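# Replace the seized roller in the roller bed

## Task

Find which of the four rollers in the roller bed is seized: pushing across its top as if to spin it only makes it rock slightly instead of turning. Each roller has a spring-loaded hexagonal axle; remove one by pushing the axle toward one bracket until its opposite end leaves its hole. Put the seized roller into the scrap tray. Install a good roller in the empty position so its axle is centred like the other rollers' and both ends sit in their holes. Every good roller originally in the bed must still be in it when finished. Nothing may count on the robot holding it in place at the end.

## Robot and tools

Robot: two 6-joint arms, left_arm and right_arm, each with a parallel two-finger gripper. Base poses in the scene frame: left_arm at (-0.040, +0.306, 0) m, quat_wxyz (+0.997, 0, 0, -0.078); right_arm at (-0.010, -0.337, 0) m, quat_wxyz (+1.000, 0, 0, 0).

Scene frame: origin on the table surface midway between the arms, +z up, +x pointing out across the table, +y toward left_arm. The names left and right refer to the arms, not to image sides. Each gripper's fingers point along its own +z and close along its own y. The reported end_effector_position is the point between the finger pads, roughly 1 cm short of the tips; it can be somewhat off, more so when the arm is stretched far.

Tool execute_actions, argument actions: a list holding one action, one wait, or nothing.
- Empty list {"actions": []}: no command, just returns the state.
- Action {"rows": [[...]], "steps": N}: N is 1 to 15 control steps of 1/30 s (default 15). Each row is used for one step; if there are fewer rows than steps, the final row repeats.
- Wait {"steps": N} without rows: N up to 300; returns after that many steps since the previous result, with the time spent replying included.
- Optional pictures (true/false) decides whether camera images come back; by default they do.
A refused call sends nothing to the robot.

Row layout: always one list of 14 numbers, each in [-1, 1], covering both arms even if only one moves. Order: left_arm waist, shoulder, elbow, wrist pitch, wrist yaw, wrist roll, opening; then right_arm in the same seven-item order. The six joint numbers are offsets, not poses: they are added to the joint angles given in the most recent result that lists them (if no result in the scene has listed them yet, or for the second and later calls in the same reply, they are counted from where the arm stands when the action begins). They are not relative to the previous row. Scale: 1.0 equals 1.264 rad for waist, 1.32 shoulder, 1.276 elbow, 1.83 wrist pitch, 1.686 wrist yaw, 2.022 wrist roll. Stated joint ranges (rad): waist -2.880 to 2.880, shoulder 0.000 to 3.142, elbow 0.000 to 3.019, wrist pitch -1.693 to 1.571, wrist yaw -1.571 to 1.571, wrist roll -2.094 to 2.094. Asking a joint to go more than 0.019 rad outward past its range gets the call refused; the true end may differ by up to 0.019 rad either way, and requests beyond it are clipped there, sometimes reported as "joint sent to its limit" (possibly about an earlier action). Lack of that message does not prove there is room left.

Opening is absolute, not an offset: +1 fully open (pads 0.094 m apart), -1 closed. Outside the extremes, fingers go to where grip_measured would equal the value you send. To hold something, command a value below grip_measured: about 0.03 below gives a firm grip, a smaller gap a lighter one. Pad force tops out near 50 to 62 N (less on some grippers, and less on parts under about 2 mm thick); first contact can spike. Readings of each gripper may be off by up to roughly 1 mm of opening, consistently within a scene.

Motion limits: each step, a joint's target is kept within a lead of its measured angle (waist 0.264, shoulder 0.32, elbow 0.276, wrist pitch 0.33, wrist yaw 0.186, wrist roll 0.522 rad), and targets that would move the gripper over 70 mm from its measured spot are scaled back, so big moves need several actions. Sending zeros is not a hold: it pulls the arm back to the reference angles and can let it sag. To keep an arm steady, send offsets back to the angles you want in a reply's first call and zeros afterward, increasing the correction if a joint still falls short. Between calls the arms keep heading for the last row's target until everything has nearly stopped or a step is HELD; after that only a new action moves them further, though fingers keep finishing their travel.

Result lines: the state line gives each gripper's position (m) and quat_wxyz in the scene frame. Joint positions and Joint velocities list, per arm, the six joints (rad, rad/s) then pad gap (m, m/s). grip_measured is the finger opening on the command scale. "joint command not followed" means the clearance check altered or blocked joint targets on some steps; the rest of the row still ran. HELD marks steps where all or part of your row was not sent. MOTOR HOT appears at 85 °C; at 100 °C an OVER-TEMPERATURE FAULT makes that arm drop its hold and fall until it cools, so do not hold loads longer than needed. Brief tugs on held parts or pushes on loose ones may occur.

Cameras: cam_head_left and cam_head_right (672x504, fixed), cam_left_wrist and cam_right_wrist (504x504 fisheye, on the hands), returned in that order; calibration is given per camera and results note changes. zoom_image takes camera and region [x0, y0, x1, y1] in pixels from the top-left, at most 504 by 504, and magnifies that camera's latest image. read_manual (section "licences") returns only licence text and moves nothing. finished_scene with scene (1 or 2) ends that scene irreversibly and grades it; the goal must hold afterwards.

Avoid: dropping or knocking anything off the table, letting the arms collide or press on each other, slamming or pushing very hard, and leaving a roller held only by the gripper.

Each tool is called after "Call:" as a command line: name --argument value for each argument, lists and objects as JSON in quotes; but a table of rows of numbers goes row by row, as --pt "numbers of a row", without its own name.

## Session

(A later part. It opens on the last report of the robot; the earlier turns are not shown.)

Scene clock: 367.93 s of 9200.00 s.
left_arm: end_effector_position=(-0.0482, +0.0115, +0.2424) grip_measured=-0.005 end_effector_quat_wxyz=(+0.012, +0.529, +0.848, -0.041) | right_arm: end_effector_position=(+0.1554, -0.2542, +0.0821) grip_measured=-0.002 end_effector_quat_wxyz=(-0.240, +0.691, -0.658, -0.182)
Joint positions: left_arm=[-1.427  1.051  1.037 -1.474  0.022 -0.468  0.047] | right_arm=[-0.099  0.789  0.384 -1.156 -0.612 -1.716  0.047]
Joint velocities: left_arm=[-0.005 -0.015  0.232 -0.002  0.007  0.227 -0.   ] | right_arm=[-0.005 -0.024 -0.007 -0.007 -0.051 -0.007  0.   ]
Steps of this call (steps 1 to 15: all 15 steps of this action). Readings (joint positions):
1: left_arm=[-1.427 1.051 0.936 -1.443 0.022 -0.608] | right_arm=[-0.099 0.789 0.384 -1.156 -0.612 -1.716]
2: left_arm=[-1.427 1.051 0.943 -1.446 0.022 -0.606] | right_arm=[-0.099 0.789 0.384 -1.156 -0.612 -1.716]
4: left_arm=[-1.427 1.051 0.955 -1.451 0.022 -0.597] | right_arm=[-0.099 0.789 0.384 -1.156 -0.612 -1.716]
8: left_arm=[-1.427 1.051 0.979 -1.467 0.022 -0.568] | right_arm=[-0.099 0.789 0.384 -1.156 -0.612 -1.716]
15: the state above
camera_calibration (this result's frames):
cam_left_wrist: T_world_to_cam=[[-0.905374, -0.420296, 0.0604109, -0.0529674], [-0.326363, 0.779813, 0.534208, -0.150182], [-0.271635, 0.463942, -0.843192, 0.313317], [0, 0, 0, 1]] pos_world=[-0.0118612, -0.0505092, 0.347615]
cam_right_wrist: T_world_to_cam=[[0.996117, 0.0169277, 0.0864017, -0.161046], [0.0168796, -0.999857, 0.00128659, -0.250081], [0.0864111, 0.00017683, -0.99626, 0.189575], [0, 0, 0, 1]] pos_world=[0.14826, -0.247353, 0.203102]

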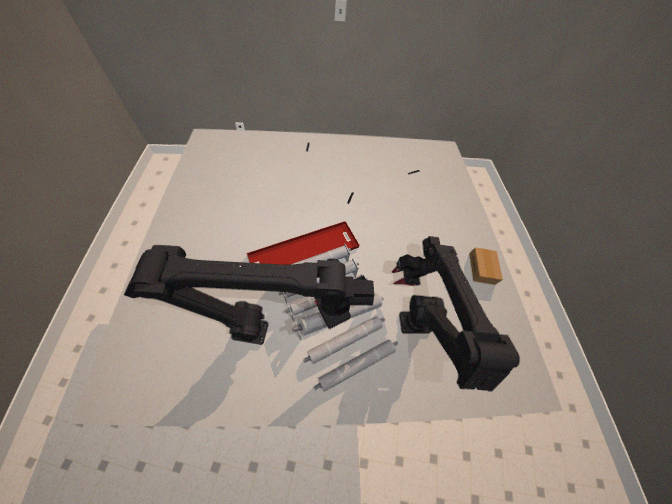

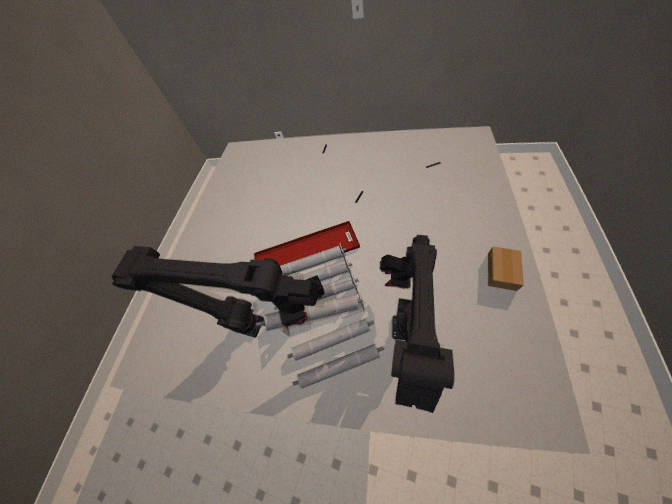

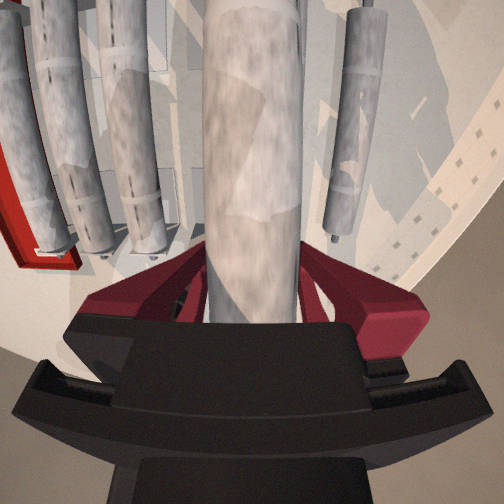

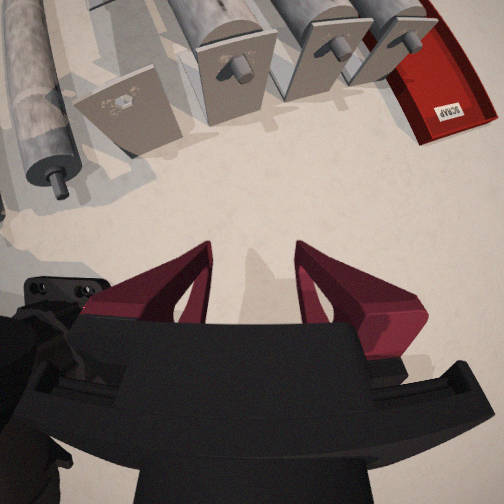

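Call:
execute_actions --actions '[{"rows":[[0.01,-0.015,0.08,0,0,0.035,-0.1,0,0,0.012,0,0,0,0],[0.02,-0.012,0.082,0,0,0.045,-0.1,0,0,0.012,0,0,0,0],[0.035,-0.01,0.084,0,0,0.055,-0.1,0,0,0.012,0,0,0,0],[0.05,-0.007,0.086,0,0,0.065,-0.1,0,0,0.012,0,0,0,0],[0.07,-0.004,0.088,0,0,0.08,-0.1,0,0,0.012,0,0,0,0],[0.09,0,0.09,0,0,0.095,-0.1,0,0,0.012,0,0,0,0],[0.115,0.003,0.092,0,0,0.11,-0.1,0,0,0.012,0,0,0,0],[0.14,0.006,0.094,0,0,0.125,-0.1,0,0,0.012,0,0,0,0],[0.165,0.009,0.096,0,0,0.14,-0.1,0,0,0.012,0,0,0,0],[0.19,0.012,0.098,0,0,0.155,-0.1,0,0,0.012,0,0,0,0],[0.215,0.015,0.1,0,0,0.17,-0.1,0,0,0.012,0,0,0,0],[0.24,0.018,0.102,0,0,0.185,-0.1,0,0,0.012,0,0,0,0],[0.265,0.021,0.104,0,0,0.2,-0.1,0,0,0.012,0,0,0,0],[0.29,0.024,0.106,0,0,0.215,-0.1,0,0,0.012,0,0,0,0],[0.315,0.027,0.108,0,0,0.23,-0.1,0,0,0.012,0,0,0,0]],"steps":15}]' --pictures false

Call:
execute_actions --actions '[{"rows":[[0.065,0,0.065,0,0,0.07,-0.1,0,0,0.012,0,0,0,0],[0.09,0.005,0.069,0,0,0.085,-0.1,0,0,0.012,0,0,0,0],[0.115,0.01,0.073,0,0,0.1,-0.1,0,0,0.012,0,0,0,0],[0.14,0.015,0.077,0,0,0.115,-0.1,0,0,0.012,0,0,0,0],[0.165,0.02,0.081,0,0,0.13,-0.1,0,0,0.012,0,0,0,0],[0.19,0.025,0.085,0,0,0.145,-0.1,0,0,0.012,0,0,0,0],[0.215,0.03,0.089,0,0,0.16,-0.1,0,0,0.012,0,0,0,0],[0.24,0.035,0.093,0,0,0.175,-0.1,0,0,0.012,0,0,0,0],[0.265,0.04,0.097,0,0,0.19,-0.1,0,0,0.012,0,0,0,0],[0.29,0.045,0.101,0,0,0.205,-0.1,0,0,0.012,0,0,0,0],[0.31,0.05,0.105,0,0,0.22,-0.1,0,0,0.012,0,0,0,0],[0.33,0.055,0.109,0,0,0.23,-0.1,0,0,0.012,0,0,0,0],[0.345,0.06,0.113,0,0,0.24,-0.1,0,0,0.012,0,0,0,0],[0.355,0.065,0.117,0,0,0.245,-0.1,0,0,0.012,0,0,0,0],[0.36,0.07,0.12,0,0,0.25,-0.1,0,0,0.012,0,0,0,0]],"steps":15}]' --pictures false

Call:
execute_actions --actions '[{"steps":10}]' --pictures false

Scene clock: 390.67 s of 9200.00 s.
left_arm: end_effector_position=(+0.0563, +0.0109, +0.2450) grip_measured=-0.005 end_effector_quat_wxyz=(+0.020, +0.523, +0.852, -0.032) | right_arm: end_effector_position=(+0.1554, -0.2542, +0.0821) grip_measured=-0.002 end_effector_quat_wxyz=(-0.240, +0.691, -0.658, -0.182)
Joint positions: left_arm=[-1.083  1.103  1.079 -1.476  0.025 -0.139  0.047] | right_arm=[-0.099  0.789  0.384 -1.156 -0.612 -1.716  0.047]
Joint velocities: left_arm=[ 0.952  0.122  0.032  0.007 -0.095  0.813 -0.   ] | right_arm=[-0.005 -0.015 -0.017 -0.002 -0.037  0.037  0.   ]
Steps of this call (steps 1 to 30: the robot went on to your last target; steps 31 to 90: nothing new was sent; then 19.23 s passed at rest; steps 91 to 105: all 15 steps of this action). Readings (joint positions):
91: left_arm=[-1.426 1.051 1.050 -1.475 0.022 -0.423] | right_arm=[-0.099 0.789 0.384 -1.156 -0.612 -1.716]
92: left_arm=[-1.425 1.051 1.050 -1.475 0.023 -0.418] | right_arm=[-0.099 0.789 0.384 -1.156 -0.612 -1.716]
94: left_arm=[-1.410 1.053 1.050 -1.475 0.027 -0.398] | right_arm=[-0.099 0.789 0.384 -1.156 -0.612 -1.716]
98: left_arm=[-1.324 1.065 1.058 -1.476 0.030 -0.322] | right_arm=[-0.099 0.789 0.384 -1.156 -0.612 -1.716]
105: the state above

Scene clock: 391.17 s of 9200.00 s.
left_arm: end_effector_position=(+0.1924, +0.0628, +0.2344) grip_measured=-0.005 end_effector_quat_wxyz=(+0.007, +0.505, +0.863, -0.012) | right_arm: end_effector_position=(+0.1554, -0.2542, +0.0821) grip_measured=-0.002 end_effector_quat_wxyz=(-0.240, +0.691, -0.658, -0.182)
Joint positions: left_arm=[-0.641  1.208  1.134 -1.476  0.019  0.262  0.047] | right_arm=[-0.099  0.789  0.384 -1.156 -0.612 -1.716  0.047]
Joint velocities: left_arm=[ 0.542  0.151  0.188  0.002 -0.125  0.535 -0.   ] | right_arm=[ 0.015  0.005 -0.007  0.002 -0.051  0.022 -0.001]
Steps of this call (steps 1 to 15: all 15 steps of this action). Readings (joint positions):
1: left_arm=[-1.051 1.108 1.080 -1.476 0.025 -0.114] | right_arm=[-0.099 0.789 0.384 -1.156 -0.612 -1.716]
2: left_arm=[-1.020 1.112 1.081 -1.476 0.024 -0.090] | right_arm=[-0.099 0.789 0.384 -1.156 -0.612 -1.716]
4: left_arm=[-0.960 1.125 1.082 -1.476 0.024 -0.037] | right_arm=[-0.099 0.789 0.384 -1.156 -0.612 -1.716]
8: left_arm=[-0.839 1.158 1.094 -1.476 0.024 0.077] | right_arm=[-0.099 0.789 0.384 -1.156 -0.612 -1.716]
15: the state above

Scene clock: 391.50 s of 9200.00 s.
left_arm: end_effector_position=(+0.2002, +0.0647, +0.2350) grip_measured=-0.005 end_effector_quat_wxyz=(+0.008, +0.530, +0.848, -0.011) | right_arm: end_effector_position=(+0.1554, -0.2542, +0.0821) grip_measured=-0.002 end_effector_quat_wxyz=(-0.240, +0.691, -0.658, -0.182)
Joint positions: left_arm=[-0.621  1.219  1.144 -1.476  0.018  0.339  0.047] | right_arm=[-0.099  0.789  0.384 -1.156 -0.612 -1.716  0.047]
Joint velocities: left_arm=[-0.015  0.005 -0.017 -0.002  0.037  0.051 -0.001] | right_arm=[-0.015 -0.015  0.012 -0.012  0.007  0.007 -0.   ]
Steps of this call (steps 1 to 10: the robot went on to your last target). Readings (joint positions):
1: left_arm=[-0.625 1.213 1.139 -1.476 0.017 0.278] | right_arm=[-0.099 0.789 0.384 -1.156 -0.612 -1.716]
2: left_arm=[-0.616 1.216 1.142 -1.476 0.015 0.290] | right_arm=[-0.099 0.789 0.384 -1.156 -0.612 -1.716]
4: left_arm=[-0.612 1.219 1.144 -1.476 0.015 0.308] | right_arm=[-0.099 0.789 0.384 -1.156 -0.612 -1.716]
8: left_arm=[-0.619 1.219 1.144 -1.476 0.018 0.333] | right_arm=[-0.099 0.789 0.384 -1.156 -0.612 -1.716]
10: the state above

Call:
execute_actions --actions '[{"rows":[[0.01,-0.015,0.07,0,0,0.02,-0.1,0,0,0.012,0,0,0,0],[0.025,-0.01,0.074,0,0,0.035,-0.1,0,0,0.012,0,0,0,0],[0.045,-0.005,0.078,0,0,0.05,-0.1,0,0,0.012,0,0,0,0],[0.07,0,0.083,0,0,0.07,-0.1,0,0,0.012,0,0,0,0],[0.095,0.006,0.088,0,0,0.09,-0.1,0,0,0.012,0,0,0,0],[0.12,0.012,0.093,0,0,0.11,-0.1,0,0,0.012,0,0,0,0],[0.145,0.018,0.098,0,0,0.13,-0.1,0,0,0.012,0,0,0,0],[0.17,0.024,0.103,0,0,0.15,-0.1,0,0,0.012,0,0,0,0],[0.195,0.03,0.108,0,0,0.17,-0.1,0,0,0.012,0,0,0,0],[0.22,0.036,0.113,0,0,0.19,-0.1,0,0,0.012,0,0,0,0],[0.245,0.042,0.118,0,0,0.205,-0.1,0,0,0.012,0,0,0,0],[0.265,0.048,0.122,0,0,0.215,-0.1,0,0,0.012,0,0,0,0],[0.28,0.053,0.126,0,0,0.22,-0.1,0,0,0.012,0,0,0,0],[0.29,0.057,0.13,0,0,0.22,-0.1,0,0,0.012,0,0,0,0],[0.295,0.06,0.13,0,0,0.22,-0.1,0,0,0.012,0,0,0,0]],"steps":15}]' --pictures false

Call:
execute_actions --actions '[{"steps":15}]'

Scene clock: 410.43 s of 9200.00 s.
left_arm: end_effector_position=(+0.3009, +0.1567, +0.2329) grip_measured=-0.005 end_effector_quat_wxyz=(+0.001, +0.524, +0.852, -0.003) | right_arm: end_effector_position=(+0.1554, -0.2542, +0.0821) grip_measured=-0.002 end_effector_quat_wxyz=(-0.240, +0.691, -0.658, -0.182)
Joint positions: left_arm=[-0.253  1.316  1.223 -1.477  0.007  0.694  0.047] | right_arm=[-0.099  0.789  0.384 -1.156 -0.612 -1.716  0.047]
Joint velocities: left_arm=[ 0.611  0.171  0.085 -0.037 -0.125  0.447 -0.   ] | right_arm=[-0.005 -0.005 -0.012 -0.017  0.007  0.051  0.001]
Steps of this call (steps 1 to 30: the robot went on to your last target; steps 31 to 90: nothing new was sent; then 15.43 s passed at rest; steps 91 to 105: all 15 steps of this action). Readings (joint positions):
91: left_arm=[-0.621 1.219 1.144 -1.476 0.018 0.351] | right_arm=[-0.099 0.789 0.384 -1.156 -0.612 -1.716]
92: left_arm=[-0.619 1.219 1.145 -1.476 0.018 0.358] | right_arm=[-0.099 0.789 0.384 -1.156 -0.612 -1.716]
94: left_arm=[-0.601 1.223 1.148 -1.476 0.020 0.390] | right_arm=[-0.099 0.789 0.384 -1.156 -0.612 -1.716]
98: left_arm=[-0.493 1.250 1.174 -1.477 0.023 0.502] | right_arm=[-0.099 0.789 0.384 -1.156 -0.612 -1.716]
105: the state above

Scene clock: 410.93 s of 9200.00 s.
left_arm: end_effector_position=(+0.3037, +0.1579, +0.2293) grip_measured=-0.005 end_effector_quat_wxyz=(-0.004, +0.550, +0.835, -0.006) | right_arm: end_effector_position=(+0.1554, -0.2542, +0.0821) grip_measured=-0.002 end_effector_quat_wxyz=(-0.240, +0.691, -0.658, -0.182)
Joint positions: left_arm=[-0.245  1.329  1.226 -1.477  0.01   0.764  0.047] | right_arm=[-0.099  0.789  0.384 -1.156 -0.612 -1.716  0.047]
Joint velocities: left_arm=[-0.024 -0.015  0.002 -0.007  0.051 -0.11  -0.   ] | right_arm=[-0.005 -0.005 -0.002  0.002 -0.007 -0.007 -0.   ]
Steps of this call (steps 1 to 15: the robot went on to your last target). Readings (joint positions):
1: left_arm=[-0.235 1.322 1.226 -1.477 0.004 0.705] | right_arm=[-0.099 0.789 0.384 -1.156 -0.612 -1.716]
2: left_arm=[-0.225 1.325 1.226 -1.477 0.002 0.715] | right_arm=[-0.099 0.789 0.384 -1.156 -0.612 -1.716]
4: left_arm=[-0.221 1.329 1.226 -1.477 0.002 0.730] | right_arm=[-0.099 0.789 0.384 -1.156 -0.612 -1.716]
8: left_arm=[-0.237 1.329 1.226 -1.477 0.009 0.752] | right_arm=[-0.099 0.789 0.384 -1.156 -0.612 -1.716]
15: the state above
camera_calibration (this result's frames):
cam_left_wrist: T_world_to_cam=[[-0.92605, -0.376948, 0.0184614, 0.337076], [-0.294817, 0.753084, 0.588173, -0.160185], [-0.235614, 0.539235, -0.808525, 0.299166], [0, 0, 0, 1]] pos_world=[0.335412, 0.0863721, 0.329877]
cam_right_wrist: T_world_to_cam=[[0.996117, 0.0169277, 0.0864017, -0.161046], [0.0168796, -0.999857, 0.00128659, -0.250081], [0.0864111, 0.00017683, -0.99626, 0.189575], [0, 0, 0, 1]] pos_world=[0.14826, -0.247353, 0.203102]

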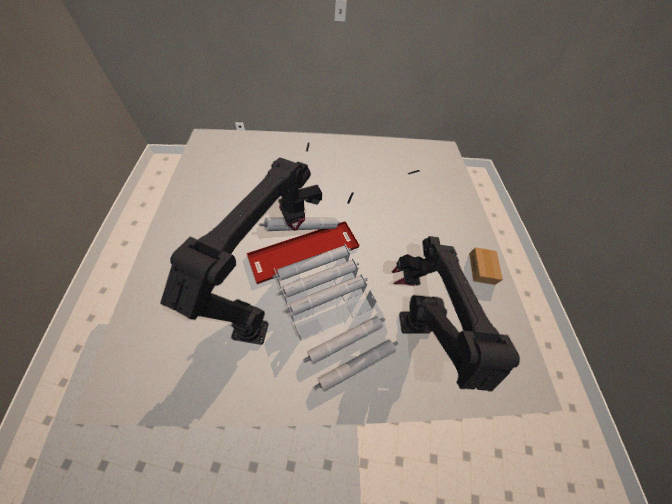

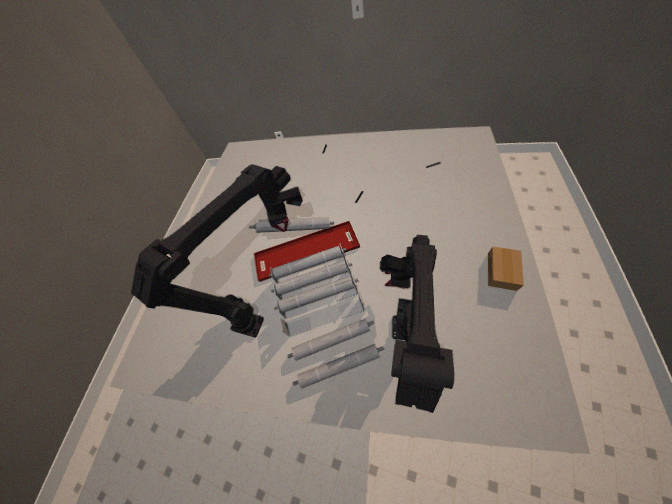

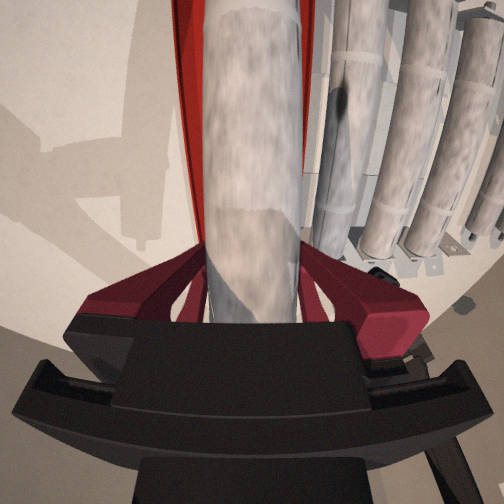

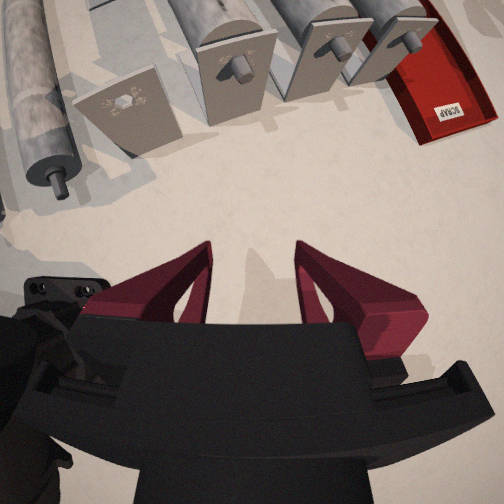

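Call:
execute_actions --actions '[{"rows":[[0.01,-0.015,0.03,0.01,0,0,-0.1,0,0,0.012,0,0,0,0],[0.015,-0.012,0.015,0.018,0,0,-0.1,0,0,0.012,0,0,0,0],[0.017,-0.009,0.003,0.028,0,0.005,-0.1,0,0,0.012,0,0,0,0],[0.017,-0.006,-0.01,0.042,0,0.01,-0.1,0,0,0.012,0,0,0,0],[0.017,-0.002,-0.024,0.056,0,0.01,-0.1,0,0,0.012,0,0,0,0],[0.017,0.002,-0.038,0.07,0,0.01,-0.1,0,0,0.012,0,0,0,0],[0.017,0.006,-0.052,0.084,0,0.01,-0.1,0,0,0.012,0,0,0,0],[0.017,0.011,-0.066,0.098,0,0.01,-0.1,0,0,0.012,0,0,0,0],[0.017,0.016,-0.08,0.112,0,0.01,-0.1,0,0,0.012,0,0,0,0],[0.017,0.022,-0.094,0.126,0,0.01,-0.1,0,0,0.012,0,0,0,0],[0.017,0.028,-0.108,0.14,0,0.01,-0.1,0,0,0.012,0,0,0,0],[0.017,0.034,-0.121,0.152,0,0.01,-0.1,0,0,0.012,0,0,0,0],[0.017,0.039,-0.132,0.163,0,0.01,-0.1,0,0,0.012,0,0,0,0],[0.017,0.043,-0.141,0.171,0,0.01,-0.1,0,0,0.012,0,0,0,0],[0.017,0.046,-0.147,0.176,0,0.01,-0.1,0,0,0.012,0,0,0,0]],"steps":15}]' --pictures false

Call:
execute_actions --actions '[{"steps":12}]'

Scene clock: 427.33 s of 9200.00 s.
left_arm: end_effector_position=(+0.3113, +0.1620, +0.1280) grip_measured=-0.005 end_effector_quat_wxyz=(-0.001, +0.546, +0.838, -0.004) | right_arm: end_effector_position=(+0.1554, -0.2542, +0.0821) grip_measured=-0.002 end_effector_quat_wxyz=(-0.240, +0.691, -0.658, -0.182)
Joint positions: left_arm=[-0.229  1.405  1.026 -1.195  0.007  0.769  0.047] | right_arm=[-0.099  0.789  0.384 -1.156 -0.612 -1.716  0.047]
Joint velocities: left_arm=[-0.015  0.357 -0.427  0.462 -0.037 -0.037 -0.   ] | right_arm=[0.005 0.005 0.007 0.007 0.081 0.037 0.001]
Steps of this call (steps 1 to 15: the robot went on to your last target; steps 16 to 90: nothing new was sent; then 12.90 s passed at rest; steps 91 to 105: all 15 steps of this action). Readings (joint positions):
91: left_arm=[-0.245 1.329 1.226 -1.477 0.009 0.766] | right_arm=[-0.099 0.789 0.384 -1.156 -0.612 -1.716]
92: left_arm=[-0.244 1.329 1.224 -1.473 0.009 0.766] | right_arm=[-0.099 0.789 0.384 -1.156 -0.612 -1.716]
94: left_arm=[-0.240 1.329 1.213 -1.449 0.009 0.767] | right_arm=[-0.099 0.789 0.384 -1.156 -0.612 -1.716]
98: left_arm=[-0.231 1.335 1.152 -1.356 0.007 0.768] | right_arm=[-0.099 0.789 0.384 -1.156 -0.612 -1.716]
105: the state above

Scene clock: 427.73 s of 9200.00 s.
left_arm: end_effector_position=(+0.3073, +0.1637, +0.1066) grip_measured=-0.005 end_effector_quat_wxyz=(-0.015, +0.546, +0.838, -0.007) | right_arm: end_effector_position=(+0.1554, -0.2542, +0.0821) grip_measured=-0.002 end_effector_quat_wxyz=(-0.240, +0.691, -0.658, -0.182)
Joint positions: left_arm=[-0.229  1.436  0.996 -1.164  0.007  0.77   0.047] | right_arm=[-0.099  0.789  0.384 -1.156 -0.612 -1.716  0.047]
Joint velocities: left_arm=[-0.005 -0.005  0.007  0.007  0.007  0.066  0.001] | right_arm=[-0.015 -0.005  0.037  0.007 -0.051  0.037 -0.   ]
Steps of this call (steps 1 to 12: the robot went on to your last target). Readings (joint positions):
1: left_arm=[-0.229 1.417 1.014 -1.184 0.007 0.769] | right_arm=[-0.099 0.789 0.384 -1.156 -0.612 -1.716]
2: left_arm=[-0.229 1.427 1.005 -1.178 0.007 0.769] | right_arm=[-0.099 0.789 0.384 -1.156 -0.612 -1.716]
4: left_arm=[-0.229 1.439 0.997 -1.173 0.006 0.769] | right_arm=[-0.099 0.789 0.384 -1.156 -0.612 -1.716]
8: left_arm=[-0.229 1.436 0.996 -1.164 0.007 0.770] | right_arm=[-0.099 0.789 0.384 -1.156 -0.612 -1.716]
12: the state above
camera_calibration (this result's frames):
cam_left_wrist: T_world_to_cam=[[-0.921621, -0.386703, 0.0328083, 0.343512], [-0.290373, 0.743181, 0.602798, -0.0926189], [-0.257486, 0.546024, -0.797219, 0.202119], [0, 0, 0, 1]] pos_world=[0.341737, 0.0913079, 0.205693]
cam_right_wrist: T_world_to_cam=[[0.996117, 0.0169277, 0.0864017, -0.161046], [0.0168796, -0.999857, 0.00128659, -0.250081], [0.0864111, 0.00017683, -0.99626, 0.189575], [0, 0, 0, 1]] pos_world=[0.14826, -0.247353, 0.203102]

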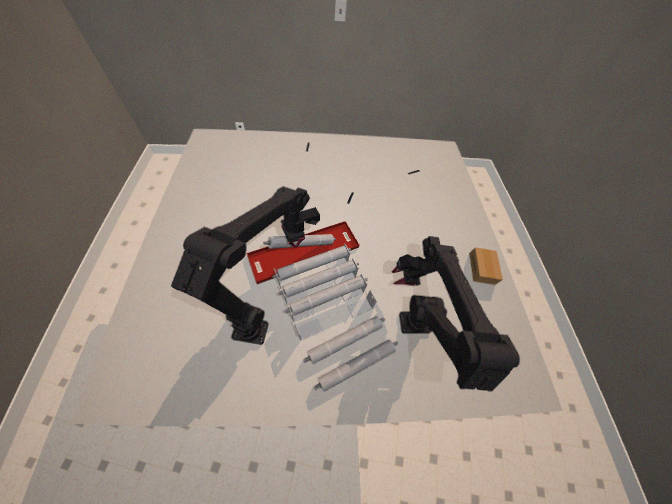

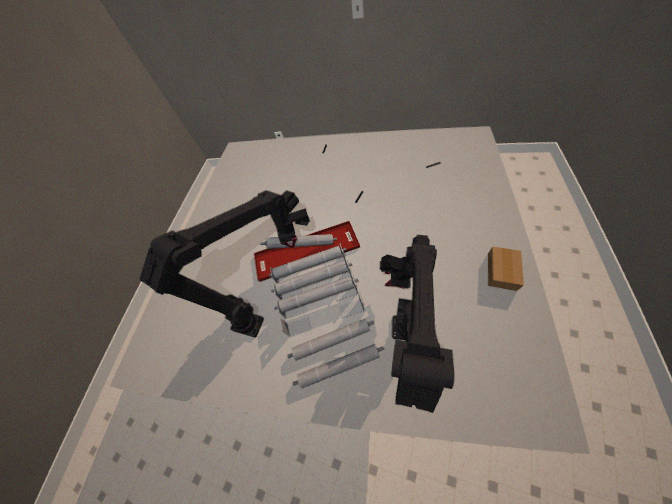

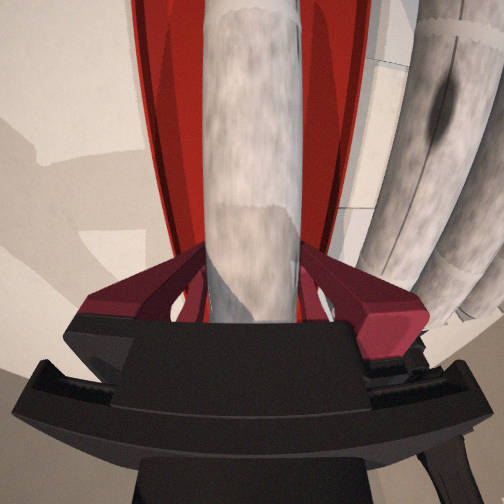

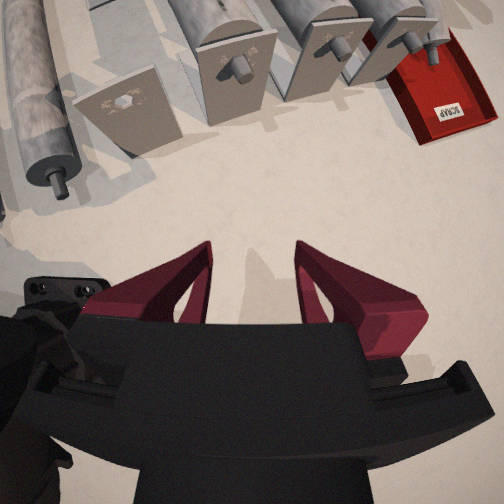

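Call:
execute_actions --actions '[{"rows":[[0,-0.025,0.025,0.012,0,0,-0.03,0,0,0.012,0,0,0,0],[0,-0.018,0.017,0.022,0,0,-0.03,0,0,0.012,0,0,0,0],[0,-0.012,0.01,0.032,0,0,-0.03,0,0,0.012,0,0,0,0],[0,-0.006,0.003,0.042,0,0,-0.03,0,0,0.012,0,0,0,0],[0,0,-0.004,0.052,0,0,-0.03,0,0,0.012,0,0,0,0],[0,0.006,-0.011,0.062,0,0,-0.03,0,0,0.012,0,0,0,0],[0,0.012,-0.018,0.072,0,0,-0.03,0,0,0.012,0,0,0,0],[0,0.018,-0.025,0.082,0,0,-0.03,0,0,0.012,0,0,0,0],[0,0.024,-0.032,0.092,0,0,-0.03,0,0,0.012,0,0,0,0],[0,0.03,-0.039,0.101,0,0,-0.03,0,0,0.012,0,0,0,0],[0,0.036,-0.046,0.11,0,0,-0.03,0,0,0.012,0,0,0,0],[0,0.042,-0.052,0.119,0,0,-0.03,0,0,0.012,0,0,0,0],[0,0.048,-0.058,0.127,0,0,-0.03,0,0,0.012,0,0,0,0],[0,0.053,-0.063,0.134,0,0,-0.03,0,0,0.012,0,0,0,0],[0,0.058,-0.067,0.14,0,0,-0.03,0,0,0.012,0,0,0,0]],"steps":15}]' --pictures false

Call:
execute_actions --actions '[{"steps":12}]'

Scene clock: 439.37 s of 9200.00 s.
left_arm: end_effector_position=(+0.3233, +0.1569, +0.0604) grip_measured=-0.005 end_effector_quat_wxyz=(+0.029, +0.546, +0.837, +0.001) | right_arm: end_effector_position=(+0.1554, -0.2542, +0.0821) grip_measured=-0.002 end_effector_quat_wxyz=(-0.240, +0.691, -0.658, -0.182)
Joint positions: left_arm=[-0.229  1.489  0.914 -0.938  0.009  0.77   0.047] | right_arm=[-0.099  0.789  0.384 -1.156 -0.612 -1.716  0.047]
Joint velocities: left_arm=[ 0.005  0.269 -0.203  0.403 -0.066  0.022  0.001] | right_arm=[-0.015 -0.005  0.002 -0.002 -0.051 -0.007 -0.001]
Steps of this call (steps 1 to 30: the robot went on to your last target; steps 31 to 90: nothing new was sent; then 8.13 s passed at rest; steps 91 to 105: all 15 steps of this action). Readings (joint positions):
91: left_arm=[-0.229 1.436 0.996 -1.162 0.006 0.770] | right_arm=[-0.099 0.789 0.384 -1.156 -0.612 -1.716]
92: left_arm=[-0.229 1.436 0.995 -1.157 0.006 0.770] | right_arm=[-0.099 0.789 0.384 -1.156 -0.612 -1.716]
94: left_arm=[-0.229 1.436 0.988 -1.131 0.005 0.770] | right_arm=[-0.099 0.789 0.384 -1.156 -0.612 -1.716]
98: left_arm=[-0.229 1.446 0.962 -1.060 0.006 0.770] | right_arm=[-0.099 0.789 0.384 -1.156 -0.612 -1.716]
105: the state above

Scene clock: 439.77 s of 9200.00 s.
left_arm: end_effector_position=(+0.3200, +0.1582, +0.0421) grip_measured=-0.005 end_effector_quat_wxyz=(+0.017, +0.546, +0.838, -0.001) | right_arm: end_effector_position=(+0.1554, -0.2542, +0.0821) grip_measured=-0.002 end_effector_quat_wxyz=(-0.240, +0.691, -0.658, -0.182)
Joint positions: left_arm=[-0.229  1.525  0.897 -0.911  0.009  0.77   0.047] | right_arm=[-0.099  0.789  0.384 -1.156 -0.612 -1.716  0.047]
Joint velocities: left_arm=[-0.005 -0.005 -0.007 -0.007  0.022  0.007  0.   ] | right_arm=[-0.015 -0.005  0.002 -0.007 -0.051  0.007 -0.   ]
Steps of this call (steps 1 to 12: the robot went on to your last target). Readings (joint positions):
1: left_arm=[-0.229 1.497 0.908 -0.927 0.009 0.770] | right_arm=[-0.099 0.789 0.384 -1.156 -0.612 -1.716]
2: left_arm=[-0.229 1.506 0.904 -0.920 0.009 0.770] | right_arm=[-0.099 0.789 0.384 -1.156 -0.612 -1.716]
4: left_arm=[-0.229 1.520 0.899 -0.913 0.009 0.770] | right_arm=[-0.099 0.789 0.384 -1.156 -0.612 -1.716]
8: left_arm=[-0.229 1.525 0.897 -0.911 0.009 0.770] | right_arm=[-0.099 0.789 0.384 -1.156 -0.612 -1.716]
12: the state above
camera_calibration (this result's frames):
cam_left_wrist: T_world_to_cam=[[-0.922076, -0.386793, -0.0129177, 0.357316], [-0.326028, 0.758368, 0.564432, -0.0353994], [-0.208522, 0.524661, -0.825378, 0.145842], [0, 0, 0, 1]] pos_world=[0.348342, 0.0885355, 0.144971]
cam_right_wrist: T_world_to_cam=[[0.996117, 0.0169277, 0.0864017, -0.161046], [0.0168796, -0.999857, 0.00128659, -0.250081], [0.0864111, 0.00017683, -0.99626, 0.189575], [0, 0, 0, 1]] pos_world=[0.14826, -0.247353, 0.203102]

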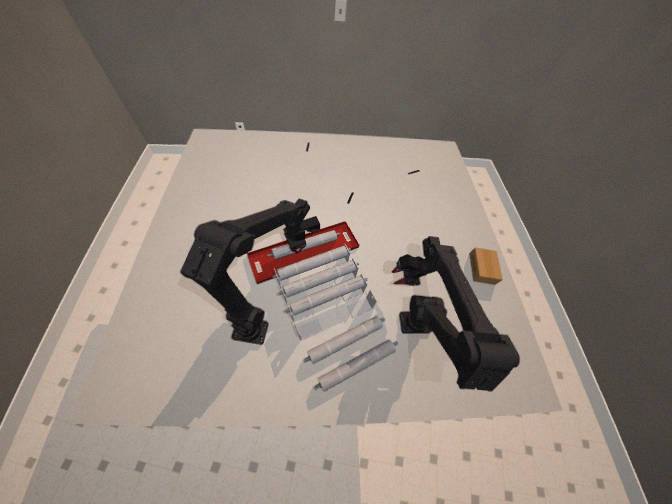

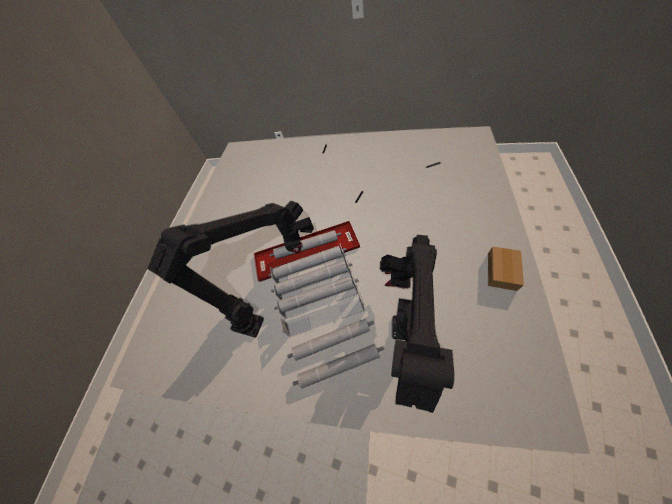

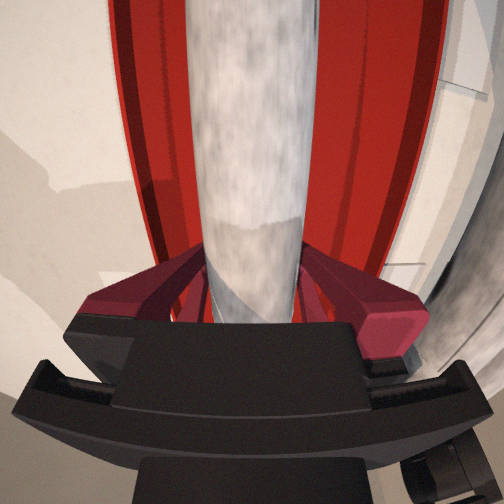

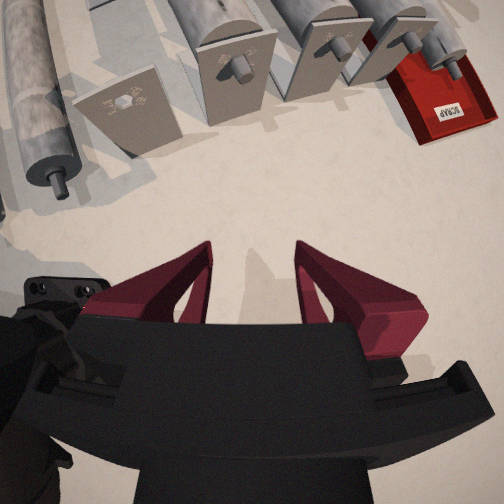

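Call:
execute_actions --actions '[{"rows":[[0,0,0,0,0,0,-0.03,0,0,0.012,0,0,0,0],[0,0.005,-0.005,0,0,0,-0.03,0,0,0.012,0,0,0,0],[0,0.01,-0.01,0,0,0,-0.03,0,0,0.012,0,0,0,0],[0,0.012,-0.014,0,0,0,-0.03,0,0,0.012,0,0,0,0],[0,0.012,-0.014,0,0,0,-0.03,0,0,0.012,0,0,0,0],[0,0.012,-0.014,0,0,0,-0.03,0,0,0.012,0,0,0,0],[0,0.012,-0.014,0,0,0,-0.03,0,0,0.012,0,0,0,0],[0,0.012,-0.014,0,0,0,-0.03,0,0,0.012,0,0,0,0],[0,0.012,-0.014,0,0,0,-0.01,0,0,0.012,0,0,0,0],[0,0.012,-0.014,0,0,0,0.02,0,0,0.012,0,0,0,0],[0,0.012,-0.014,0,0,0,0.1,0,0,0.012,0,0,0,0],[0,0.012,-0.014,0,0,0,0.3,0,0,0.012,0,0,0,0]],"steps":15}]' --pictures false

Call:
execute_actions --actions '[{"rows":[[0,-0.02,0.035,-0.015,0,0,0.3,0,0,0.012,0,0,0,0],[0,-0.03,0.05,-0.03,0,0,0.3,0,0,0.012,0,0,0,0],[0,-0.042,0.06,-0.045,0,0,0.3,0,0,0.012,0,0,0,0],[0,-0.054,0.07,-0.06,0,0,0.3,0,0,0.012,0,0,0,0],[0,-0.066,0.08,-0.075,0,0,0.3,0,0,0.012,0,0,0,0],[0,-0.078,0.09,-0.09,0,0,0.3,0,0,0.012,0,0,0,0],[0,-0.09,0.1,-0.105,0,0,0.3,0,0,0.012,0,0,0,0],[0,-0.105,0.105,-0.12,0,0,0.35,0,0,0.012,0,0,0,0],[0,-0.125,0.105,-0.135,0,0,0.4,0,0,0.012,0,0,0,0],[0,-0.145,0.105,-0.15,0,0,0.45,0,0,0.012,0,0,0,0],[0,-0.165,0.105,-0.165,0,0,0.45,0,0,0.012,0,0,0,0],[0,-0.185,0.105,-0.18,0,0,0.45,0,0,0.012,0,0,0,0]],"steps":15}]' --pictures false

Call:
execute_actions --actions '[{"steps":8}]' --pictures false

Scene clock: 463.87 s of 9200.00 s.
left_arm: end_effector_position=(+0.3104, +0.1620, +0.0317) grip_measured=+0.297 end_effector_quat_wxyz=(+0.004, +0.546, +0.838, -0.004) | right_arm: end_effector_position=(+0.1554, -0.2542, +0.0821) grip_measured=-0.002 end_effector_quat_wxyz=(-0.240, +0.691, -0.658, -0.182)
Joint positions: left_arm=[-0.229  1.534  0.875 -0.905  0.009  0.769  0.061] | right_arm=[-0.099  0.789  0.384 -1.156 -0.612 -1.716  0.047]
Joint velocities: left_arm=[ 0.005 -0.005  0.002 -0.007 -0.007 -0.051  0.003] | right_arm=[-0.015 -0.005 -0.002  0.002 -0.037 -0.007 -0.001]
Steps of this call (steps 1 to 30: the robot went on to your last target; steps 31 to 90: nothing new was sent; then 20.60 s passed at rest; steps 91 to 105: all 15 steps of this action). Readings (joint positions):
91: left_arm=[-0.229 1.525 0.896 -0.910 0.009 0.770] | right_arm=[-0.099 0.789 0.384 -1.156 -0.612 -1.716]
92: left_arm=[-0.229 1.525 0.895 -0.909 0.009 0.770] | right_arm=[-0.099 0.789 0.384 -1.156 -0.612 -1.716]
94: left_arm=[-0.229 1.525 0.889 -0.906 0.009 0.769] | right_arm=[-0.099 0.789 0.384 -1.156 -0.612 -1.716]
98: left_arm=[-0.229 1.531 0.877 -0.905 0.009 0.769] | right_arm=[-0.099 0.789 0.384 -1.156 -0.612 -1.716]
105: the state above

Scene clock: 464.37 s of 9200.00 s.
left_arm: end_effector_position=(+0.2896, +0.1704, +0.1561) grip_measured=+0.448 end_effector_quat_wxyz=(+0.030, +0.546, +0.838, +0.001) | right_arm: end_effector_position=(+0.1554, -0.2542, +0.0821) grip_measured=-0.002 end_effector_quat_wxyz=(-0.240, +0.691, -0.658, -0.182)
Joint positions: left_arm=[-0.229  1.276  0.981 -1.216  0.009  0.769  0.068] | right_arm=[-0.099  0.789  0.384 -1.156 -0.612 -1.716  0.047]
Joint velocities: left_arm=[ 0.005 -0.542  0.012 -0.188 -0.051  0.022 -0.001] | right_arm=[ 0.005  0.005 -0.017 -0.012  0.022 -0.037 -0.001]
Steps of this call (steps 1 to 15: all 15 steps of this action). Readings (joint positions):
1: left_arm=[-0.229 1.534 0.876 -0.910 0.009 0.769] | right_arm=[-0.099 0.789 0.384 -1.156 -0.612 -1.716]
2: left_arm=[-0.229 1.532 0.880 -0.922 0.009 0.769] | right_arm=[-0.099 0.789 0.384 -1.156 -0.612 -1.716]
4: left_arm=[-0.229 1.522 0.897 -0.964 0.009 0.769] | right_arm=[-0.099 0.789 0.384 -1.156 -0.612 -1.716]
8: left_arm=[-0.229 1.462 0.948 -1.066 0.009 0.769] | right_arm=[-0.099 0.789 0.384 -1.156 -0.612 -1.716]
15: the state above

Scene clock: 464.63 s of 9200.00 s.
left_arm: end_effector_position=(+0.2877, +0.1712, +0.1594) grip_measured=+0.448 end_effector_quat_wxyz=(+0.030, +0.546, +0.838, +0.001) | right_arm: end_effector_position=(+0.1554, -0.2542, +0.0821) grip_measured=-0.002 end_effector_quat_wxyz=(-0.240, +0.691, -0.658, -0.182)
Joint positions: left_arm=[-0.229  1.268  0.983 -1.226  0.009  0.769  0.068] | right_arm=[-0.099  0.789  0.384 -1.156 -0.612 -1.716  0.047]
Joint velocities: left_arm=[ 0.005  0.093 -0.002  0.012 -0.007 -0.037 -0.001] | right_arm=[-0.015  0.005 -0.002 -0.007  0.022  0.037 -0.   ]
Steps of this call (steps 1 to 8: the robot went on to your last target). Readings (joint positions):
1: left_arm=[-0.229 1.261 0.981 -1.221 0.009 0.769] | right_arm=[-0.099 0.789 0.384 -1.156 -0.612 -1.716]
2: left_arm=[-0.229 1.254 0.983 -1.224 0.009 0.769] | right_arm=[-0.099 0.789 0.384 -1.156 -0.612 -1.716]
4: left_arm=[-0.229 1.254 0.983 -1.225 0.009 0.769] | right_arm=[-0.099 0.789 0.384 -1.156 -0.612 -1.716]
8: the state above

Call:
execute_actions --actions '[{"rows":[[-0.03,0.01,0,0,-0.007,-0.03,0.45,0,0,0.012,0,0,0,0],[-0.08,0.015,0,0,-0.007,-0.07,0.45,0,0,0.012,0,0,0,0],[-0.15,0.02,-0.005,0,-0.007,-0.12,0.45,0,0,0.012,0,0,0,0],[-0.23,0.025,-0.01,0,-0.007,-0.17,0.45,0,0,0.012,0,0,0,0],[-0.31,0.03,-0.015,0,-0.007,-0.22,0.45,0,0,0.012,0,0,0,0],[-0.39,0.03,-0.02,0,-0.007,-0.27,0.45,0,0,0.012,0,0,0,0],[-0.47,0.03,-0.02,0,-0.007,-0.32,0.45,0,0,0.012,0,0,0,0],[-0.55,0.03,-0.02,0,-0.007,-0.37,0.45,0,0,0.012,0,0,0,0],[-0.63,0.03,-0.02,0,-0.007,-0.42,0.45,0,0,0.012,0,0,0,0],[-0.71,0.03,-0.02,0,-0.007,-0.47,0.45,0,0,0.012,0,0,0,0],[-0.79,0.03,-0.02,0,-0.007,-0.52,0.45,0,0,0.012,0,0,0,0],[-0.86,0.03,-0.02,0,-0.007,-0.57,0.45,0,0,0.012,0,0,0,0],[-0.92,0.03,-0.02,0,-0.007,-0.6,0.45,0,0,0.012,0,0,0,0],[-0.96,0.03,-0.02,0,-0.007,-0.621,0.45,0,0,0.012,0,0,0,0],[-0.993,0.03,-0.02,0,-0.007,-0.621,0.45,0,0,0.012,0,0,0,0]],"steps":15}]' --pictures false

Call:
execute_actions --actions '[{"steps":25}]'

Scene clock: 480.97 s of 9200.00 s.
left_arm: end_effector_position=(+0.0723, -0.0262, +0.1460) grip_measured=+0.448 end_effector_quat_wxyz=(+0.010, +0.556, +0.831, -0.004) | right_arm: end_effector_position=(+0.1554, -0.2542, +0.0821) grip_measured=-0.002 end_effector_quat_wxyz=(-0.240, +0.691, -0.658, -0.182)
Joint positions: left_arm=[-1.089  1.295  0.971 -1.226 -0.005 -0.067  0.068] | right_arm=[-0.099  0.789  0.384 -1.156 -0.612 -1.716  0.047]
Joint velocities: left_arm=[-2.173 -0.005  0.002 -0.002  0.007 -1.941  0.   ] | right_arm=[-0.005 -0.005 -0.022 -0.007 -0.022 -0.081 -0.001]
Steps of this call (steps 1 to 30: the robot went on to your last target; steps 31 to 90: nothing new was sent; then 12.83 s passed at rest; steps 91 to 105: all 15 steps of this action). Readings (joint positions):
91: left_arm=[-0.231 1.274 0.983 -1.226 0.004 0.761] | right_arm=[-0.099 0.789 0.384 -1.156 -0.612 -1.716]
92: left_arm=[-0.242 1.274 0.983 -1.226 -0.001 0.740] | right_arm=[-0.099 0.789 0.384 -1.156 -0.612 -1.716]
94: left_arm=[-0.311 1.274 0.983 -1.226 -0.006 0.663] | right_arm=[-0.099 0.789 0.384 -1.156 -0.612 -1.716]
98: left_arm=[-0.570 1.280 0.976 -1.226 -0.006 0.439] | right_arm=[-0.099 0.789 0.384 -1.156 -0.612 -1.716]
105: the state above

Scene clock: 481.80 s of 9200.00 s.
left_arm: end_effector_position=(-0.0649, -0.0396, +0.1417) grip_measured=+0.449 end_effector_quat_wxyz=(+0.002, +0.553, +0.833, -0.004) | right_arm: end_effector_position=(+0.1554, -0.2542, +0.0821) grip_measured=-0.002 end_effector_quat_wxyz=(-0.240, +0.691, -0.658, -0.182)
Joint positions: left_arm=[-1.484  1.296  0.96  -1.226  0.    -0.468  0.068] | right_arm=[-0.099  0.789  0.384 -1.156 -0.612 -1.716  0.047]
Joint velocities: left_arm=[-0.005 -0.005  0.022  0.002  0.007  0.037 -0.   ] | right_arm=[-0.015 -0.015  0.002 -0.007 -0.037 -0.051 -0.001]
Steps of this call (steps 1 to 25: the robot went on to your last target). Readings (joint positions):
1: left_arm=[-1.164 1.296 0.971 -1.226 -0.005 -0.127] | right_arm=[-0.099 0.789 0.384 -1.156 -0.612 -1.716]
2: left_arm=[-1.239 1.296 0.971 -1.226 -0.005 -0.178] | right_arm=[-0.099 0.789 0.384 -1.156 -0.612 -1.716]
4: left_arm=[-1.387 1.296 0.971 -1.226 -0.004 -0.271] | right_arm=[-0.099 0.789 0.384 -1.156 -0.612 -1.716]
8: left_arm=[-1.535 1.296 0.965 -1.226 0.002 -0.386] | right_arm=[-0.099 0.789 0.384 -1.156 -0.612 -1.716]
25: the state above
camera_calibration (this result's frames):
cam_left_wrist: T_world_to_cam=[[-0.928494, -0.371253, 0.00842974, -0.0756714], [-0.297204, 0.756527, 0.582526, -0.067781], [-0.222642, 0.538366, -0.812769, 0.249408], [0, 0, 0, 1]] pos_world=[-0.0348765, -0.111088, 0.242833]
cam_right_wrist: T_world_to_cam=[[0.996117, 0.0169277, 0.0864017, -0.161046], [0.0168796, -0.999857, 0.00128659, -0.250081], [0.0864111, 0.00017683, -0.99626, 0.189575], [0, 0, 0, 1]] pos_world=[0.14826, -0.247353, 0.203102]

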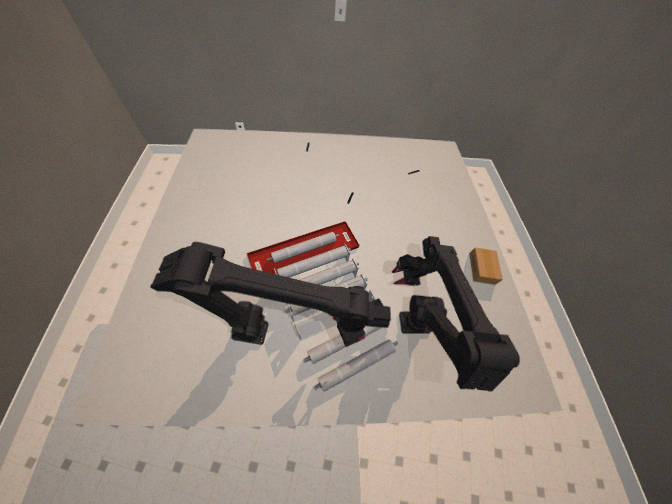

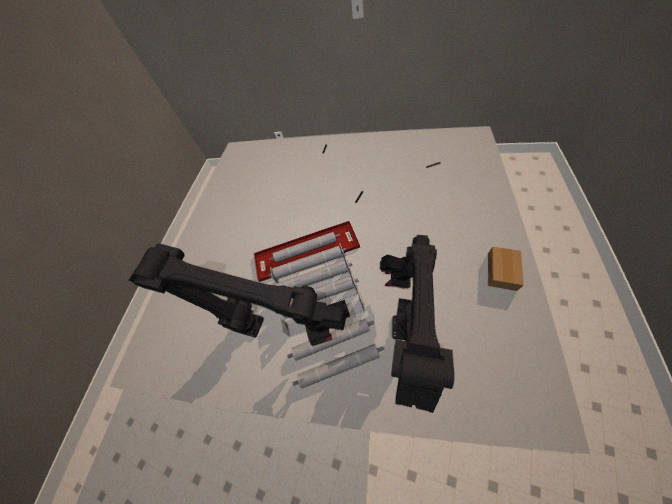

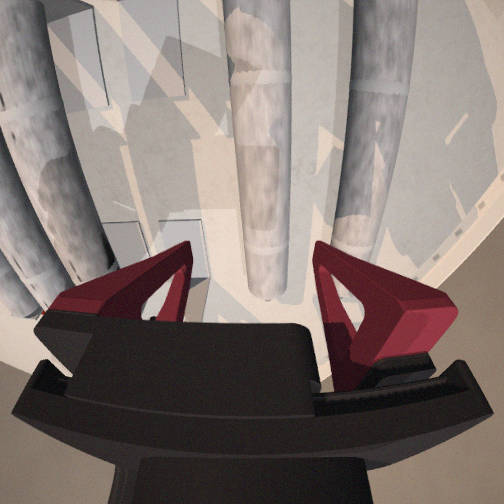

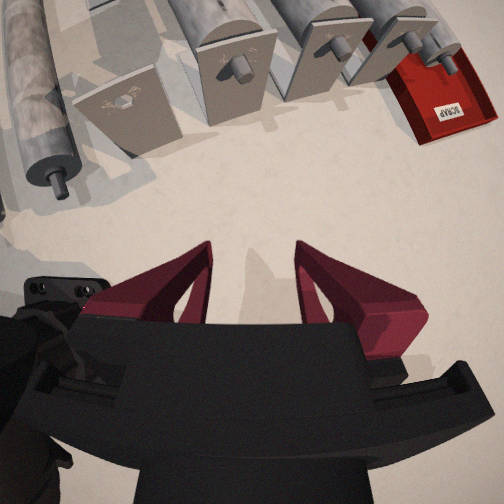

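Call:
execute_actions --actions '[{"rows":[[-0.02,0.02,0.005,0.015,0,-0.04,0.45,0,0,0.012,0,0,0,0],[-0.02,0.03,0,0.03,0,-0.04,0.45,0,0,0.012,0,0,0,0],[-0.02,0.042,-0.005,0.045,0,-0.04,0.45,0,0,0.012,0,0,0,0],[-0.02,0.054,-0.012,0.06,0,-0.04,0.45,0,0,0.012,0,0,0,0],[-0.02,0.064,-0.022,0.074,0,-0.04,0.45,0,0,0.012,0,0,0,0],[-0.02,0.074,-0.033,0.088,0,-0.04,0.45,0,0,0.012,0,0,0,0],[-0.02,0.084,-0.044,0.102,0,-0.04,0.45,0,0,0.012,0,0,0,0],[-0.02,0.094,-0.054,0.116,0,-0.04,0.45,0,0,0.012,0,0,0,0],[-0.02,0.104,-0.064,0.13,0,-0.04,0.45,0,0,0.012,0,0,0,0],[-0.02,0.114,-0.074,0.143,0,-0.04,0.45,0,0,0.012,0,0,0,0],[-0.02,0.124,-0.083,0.155,0,-0.04,0.45,0,0,0.012,0,0,0,0],[-0.02,0.134,-0.091,0.167,0,-0.04,0.45,0,0,0.012,0,0,0,0],[-0.02,0.143,-0.098,0.177,0,-0.04,0.45,0,0,0.012,0,0,0,0],[-0.02,0.15,-0.103,0.185,0,-0.04,0.45,0,0,0.012,0,0,0,0],[-0.02,0.155,-0.106,0.19,0,-0.04,0.45,0,0,0.012,0,0,0,0]],"steps":15}]' --pictures false

Call:
execute_actions --actions '[{"steps":12}]'

Call:
zoom_image --camera "cam_head_right" --region '[270,290,400,390]'

Scene clock: 511.53 s of 9200.00 s.
left_arm: end_effector_position=(-0.0729, -0.0534, +0.0382) grip_measured=+0.449 end_effector_quat_wxyz=(+0.002, +0.535, +0.845, -0.004) | right_arm: end_effector_position=(+0.1554, -0.2542, +0.0821) grip_measured=-0.002 end_effector_quat_wxyz=(-0.240, +0.691, -0.658, -0.182)
Joint positions: left_arm=[-1.503  1.478  0.832 -0.917  0.    -0.53   0.068] | right_arm=[-0.099  0.789  0.384 -1.156 -0.612 -1.716  0.047]
Joint velocities: left_arm=[-0.015  0.386 -0.247  0.408 -0.037  0.007  0.   ] | right_arm=[-0.005 -0.015 -0.027  0.012 -0.037  0.037 -0.   ]
Steps of this call (steps 1 to 30: the robot went on to your last target; steps 31 to 90: nothing new was sent; then 26.23 s passed at rest; steps 91 to 105: all 15 steps of this action). Readings (joint positions):
91: left_arm=[-1.485 1.296 0.960 -1.223 0.000 -0.481] | right_arm=[-0.099 0.789 0.384 -1.156 -0.612 -1.716]
92: left_arm=[-1.488 1.297 0.960 -1.213 0.000 -0.491] | right_arm=[-0.099 0.789 0.384 -1.156 -0.612 -1.716]
94: left_arm=[-1.496 1.307 0.959 -1.173 0.000 -0.507] | right_arm=[-0.099 0.789 0.384 -1.156 -0.612 -1.716]
98: left_arm=[-1.503 1.357 0.928 -1.068 0.000 -0.521] | right_arm=[-0.099 0.789 0.384 -1.156 -0.612 -1.716]
105: the state above

Scene clock: 511.93 s of 9200.00 s.
left_arm: end_effector_position=(-0.0727, -0.0512, +0.0256) grip_measured=+0.449 end_effector_quat_wxyz=(-0.001, +0.534, +0.845, +0.001) | right_arm: end_effector_position=(+0.1554, -0.2542, +0.0821) grip_measured=-0.002 end_effector_quat_wxyz=(-0.240, +0.691, -0.658, -0.182)
Joint positions: left_arm=[-1.503  1.502  0.818 -0.888  0.    -0.532  0.068] | right_arm=[-0.099  0.789  0.384 -1.156 -0.612 -1.716  0.047]
Joint velocities: left_arm=[-0.005 -0.005  0.002  0.002 -0.051 -0.022 -0.   ] | right_arm=[-0.005 -0.005  0.002 -0.017 -0.066 -0.066 -0.   ]
Steps of this call (steps 1 to 12: the robot went on to your last target). Readings (joint positions):
1: left_arm=[-1.503 1.489 0.825 -0.906 0.000 -0.531] | right_arm=[-0.099 0.789 0.384 -1.156 -0.612 -1.716]
2: left_arm=[-1.503 1.497 0.820 -0.900 0.000 -0.531] | right_arm=[-0.099 0.789 0.384 -1.156 -0.612 -1.716]
4: left_arm=[-1.503 1.503 0.818 -0.895 0.000 -0.532] | right_arm=[-0.099 0.789 0.384 -1.156 -0.612 -1.716]
8: left_arm=[-1.503 1.502 0.818 -0.889 0.000 -0.532] | right_arm=[-0.099 0.789 0.384 -1.156 -0.612 -1.716]
12: the state above
camera_calibration (this result's frames):
cam_left_wrist: T_world_to_cam=[[-0.911007, -0.412374, 0.00383685, -0.0869488], [-0.330885, 0.736471, 0.590021, 0.00260653], [-0.246135, 0.536244, -0.807379, 0.157574], [0, 0, 0, 1]] pos_world=[-0.0395639, -0.122273, 0.126018]
cam_right_wrist: T_world_to_cam=[[0.996117, 0.0169277, 0.0864017, -0.161046], [0.0168796, -0.999857, 0.00128659, -0.250081], [0.0864111, 0.00017683, -0.99626, 0.189575], [0, 0, 0, 1]] pos_world=[0.14826, -0.247353, 0.203102]

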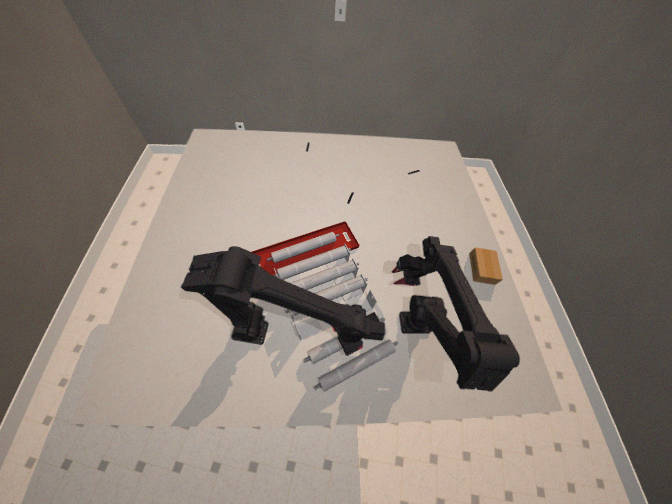

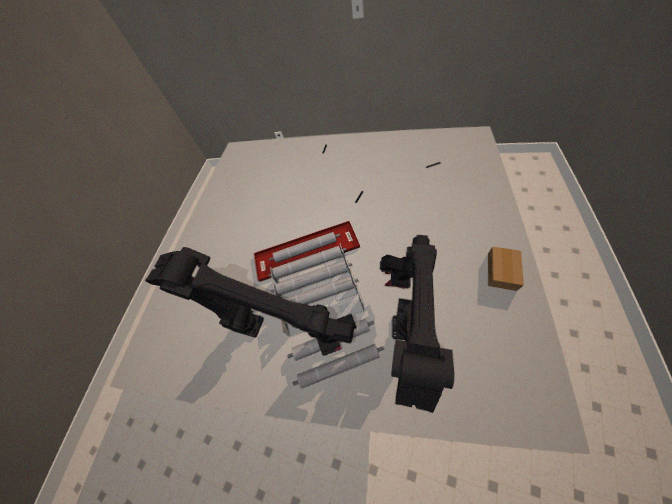

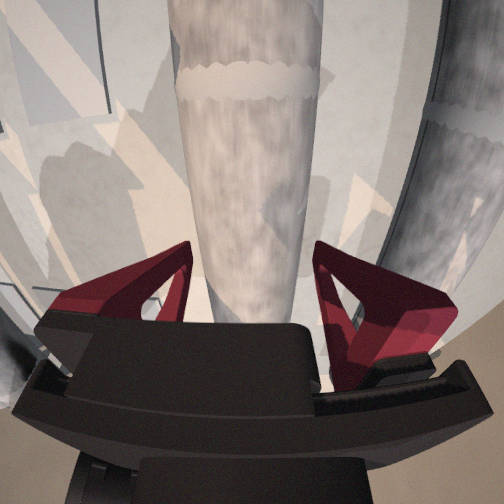

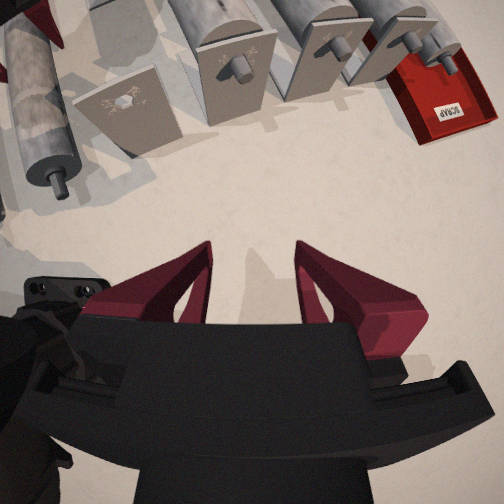

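Region (270, 290, 400, 390) of cam_head_right's 672x504 image, scaled by 3.877, with more detail than that image has; it fills the top 388 rows of this view, and the rest is white.

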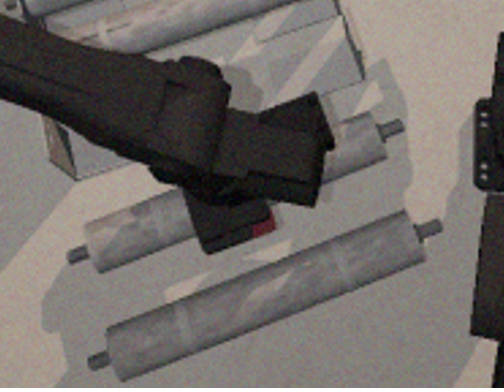

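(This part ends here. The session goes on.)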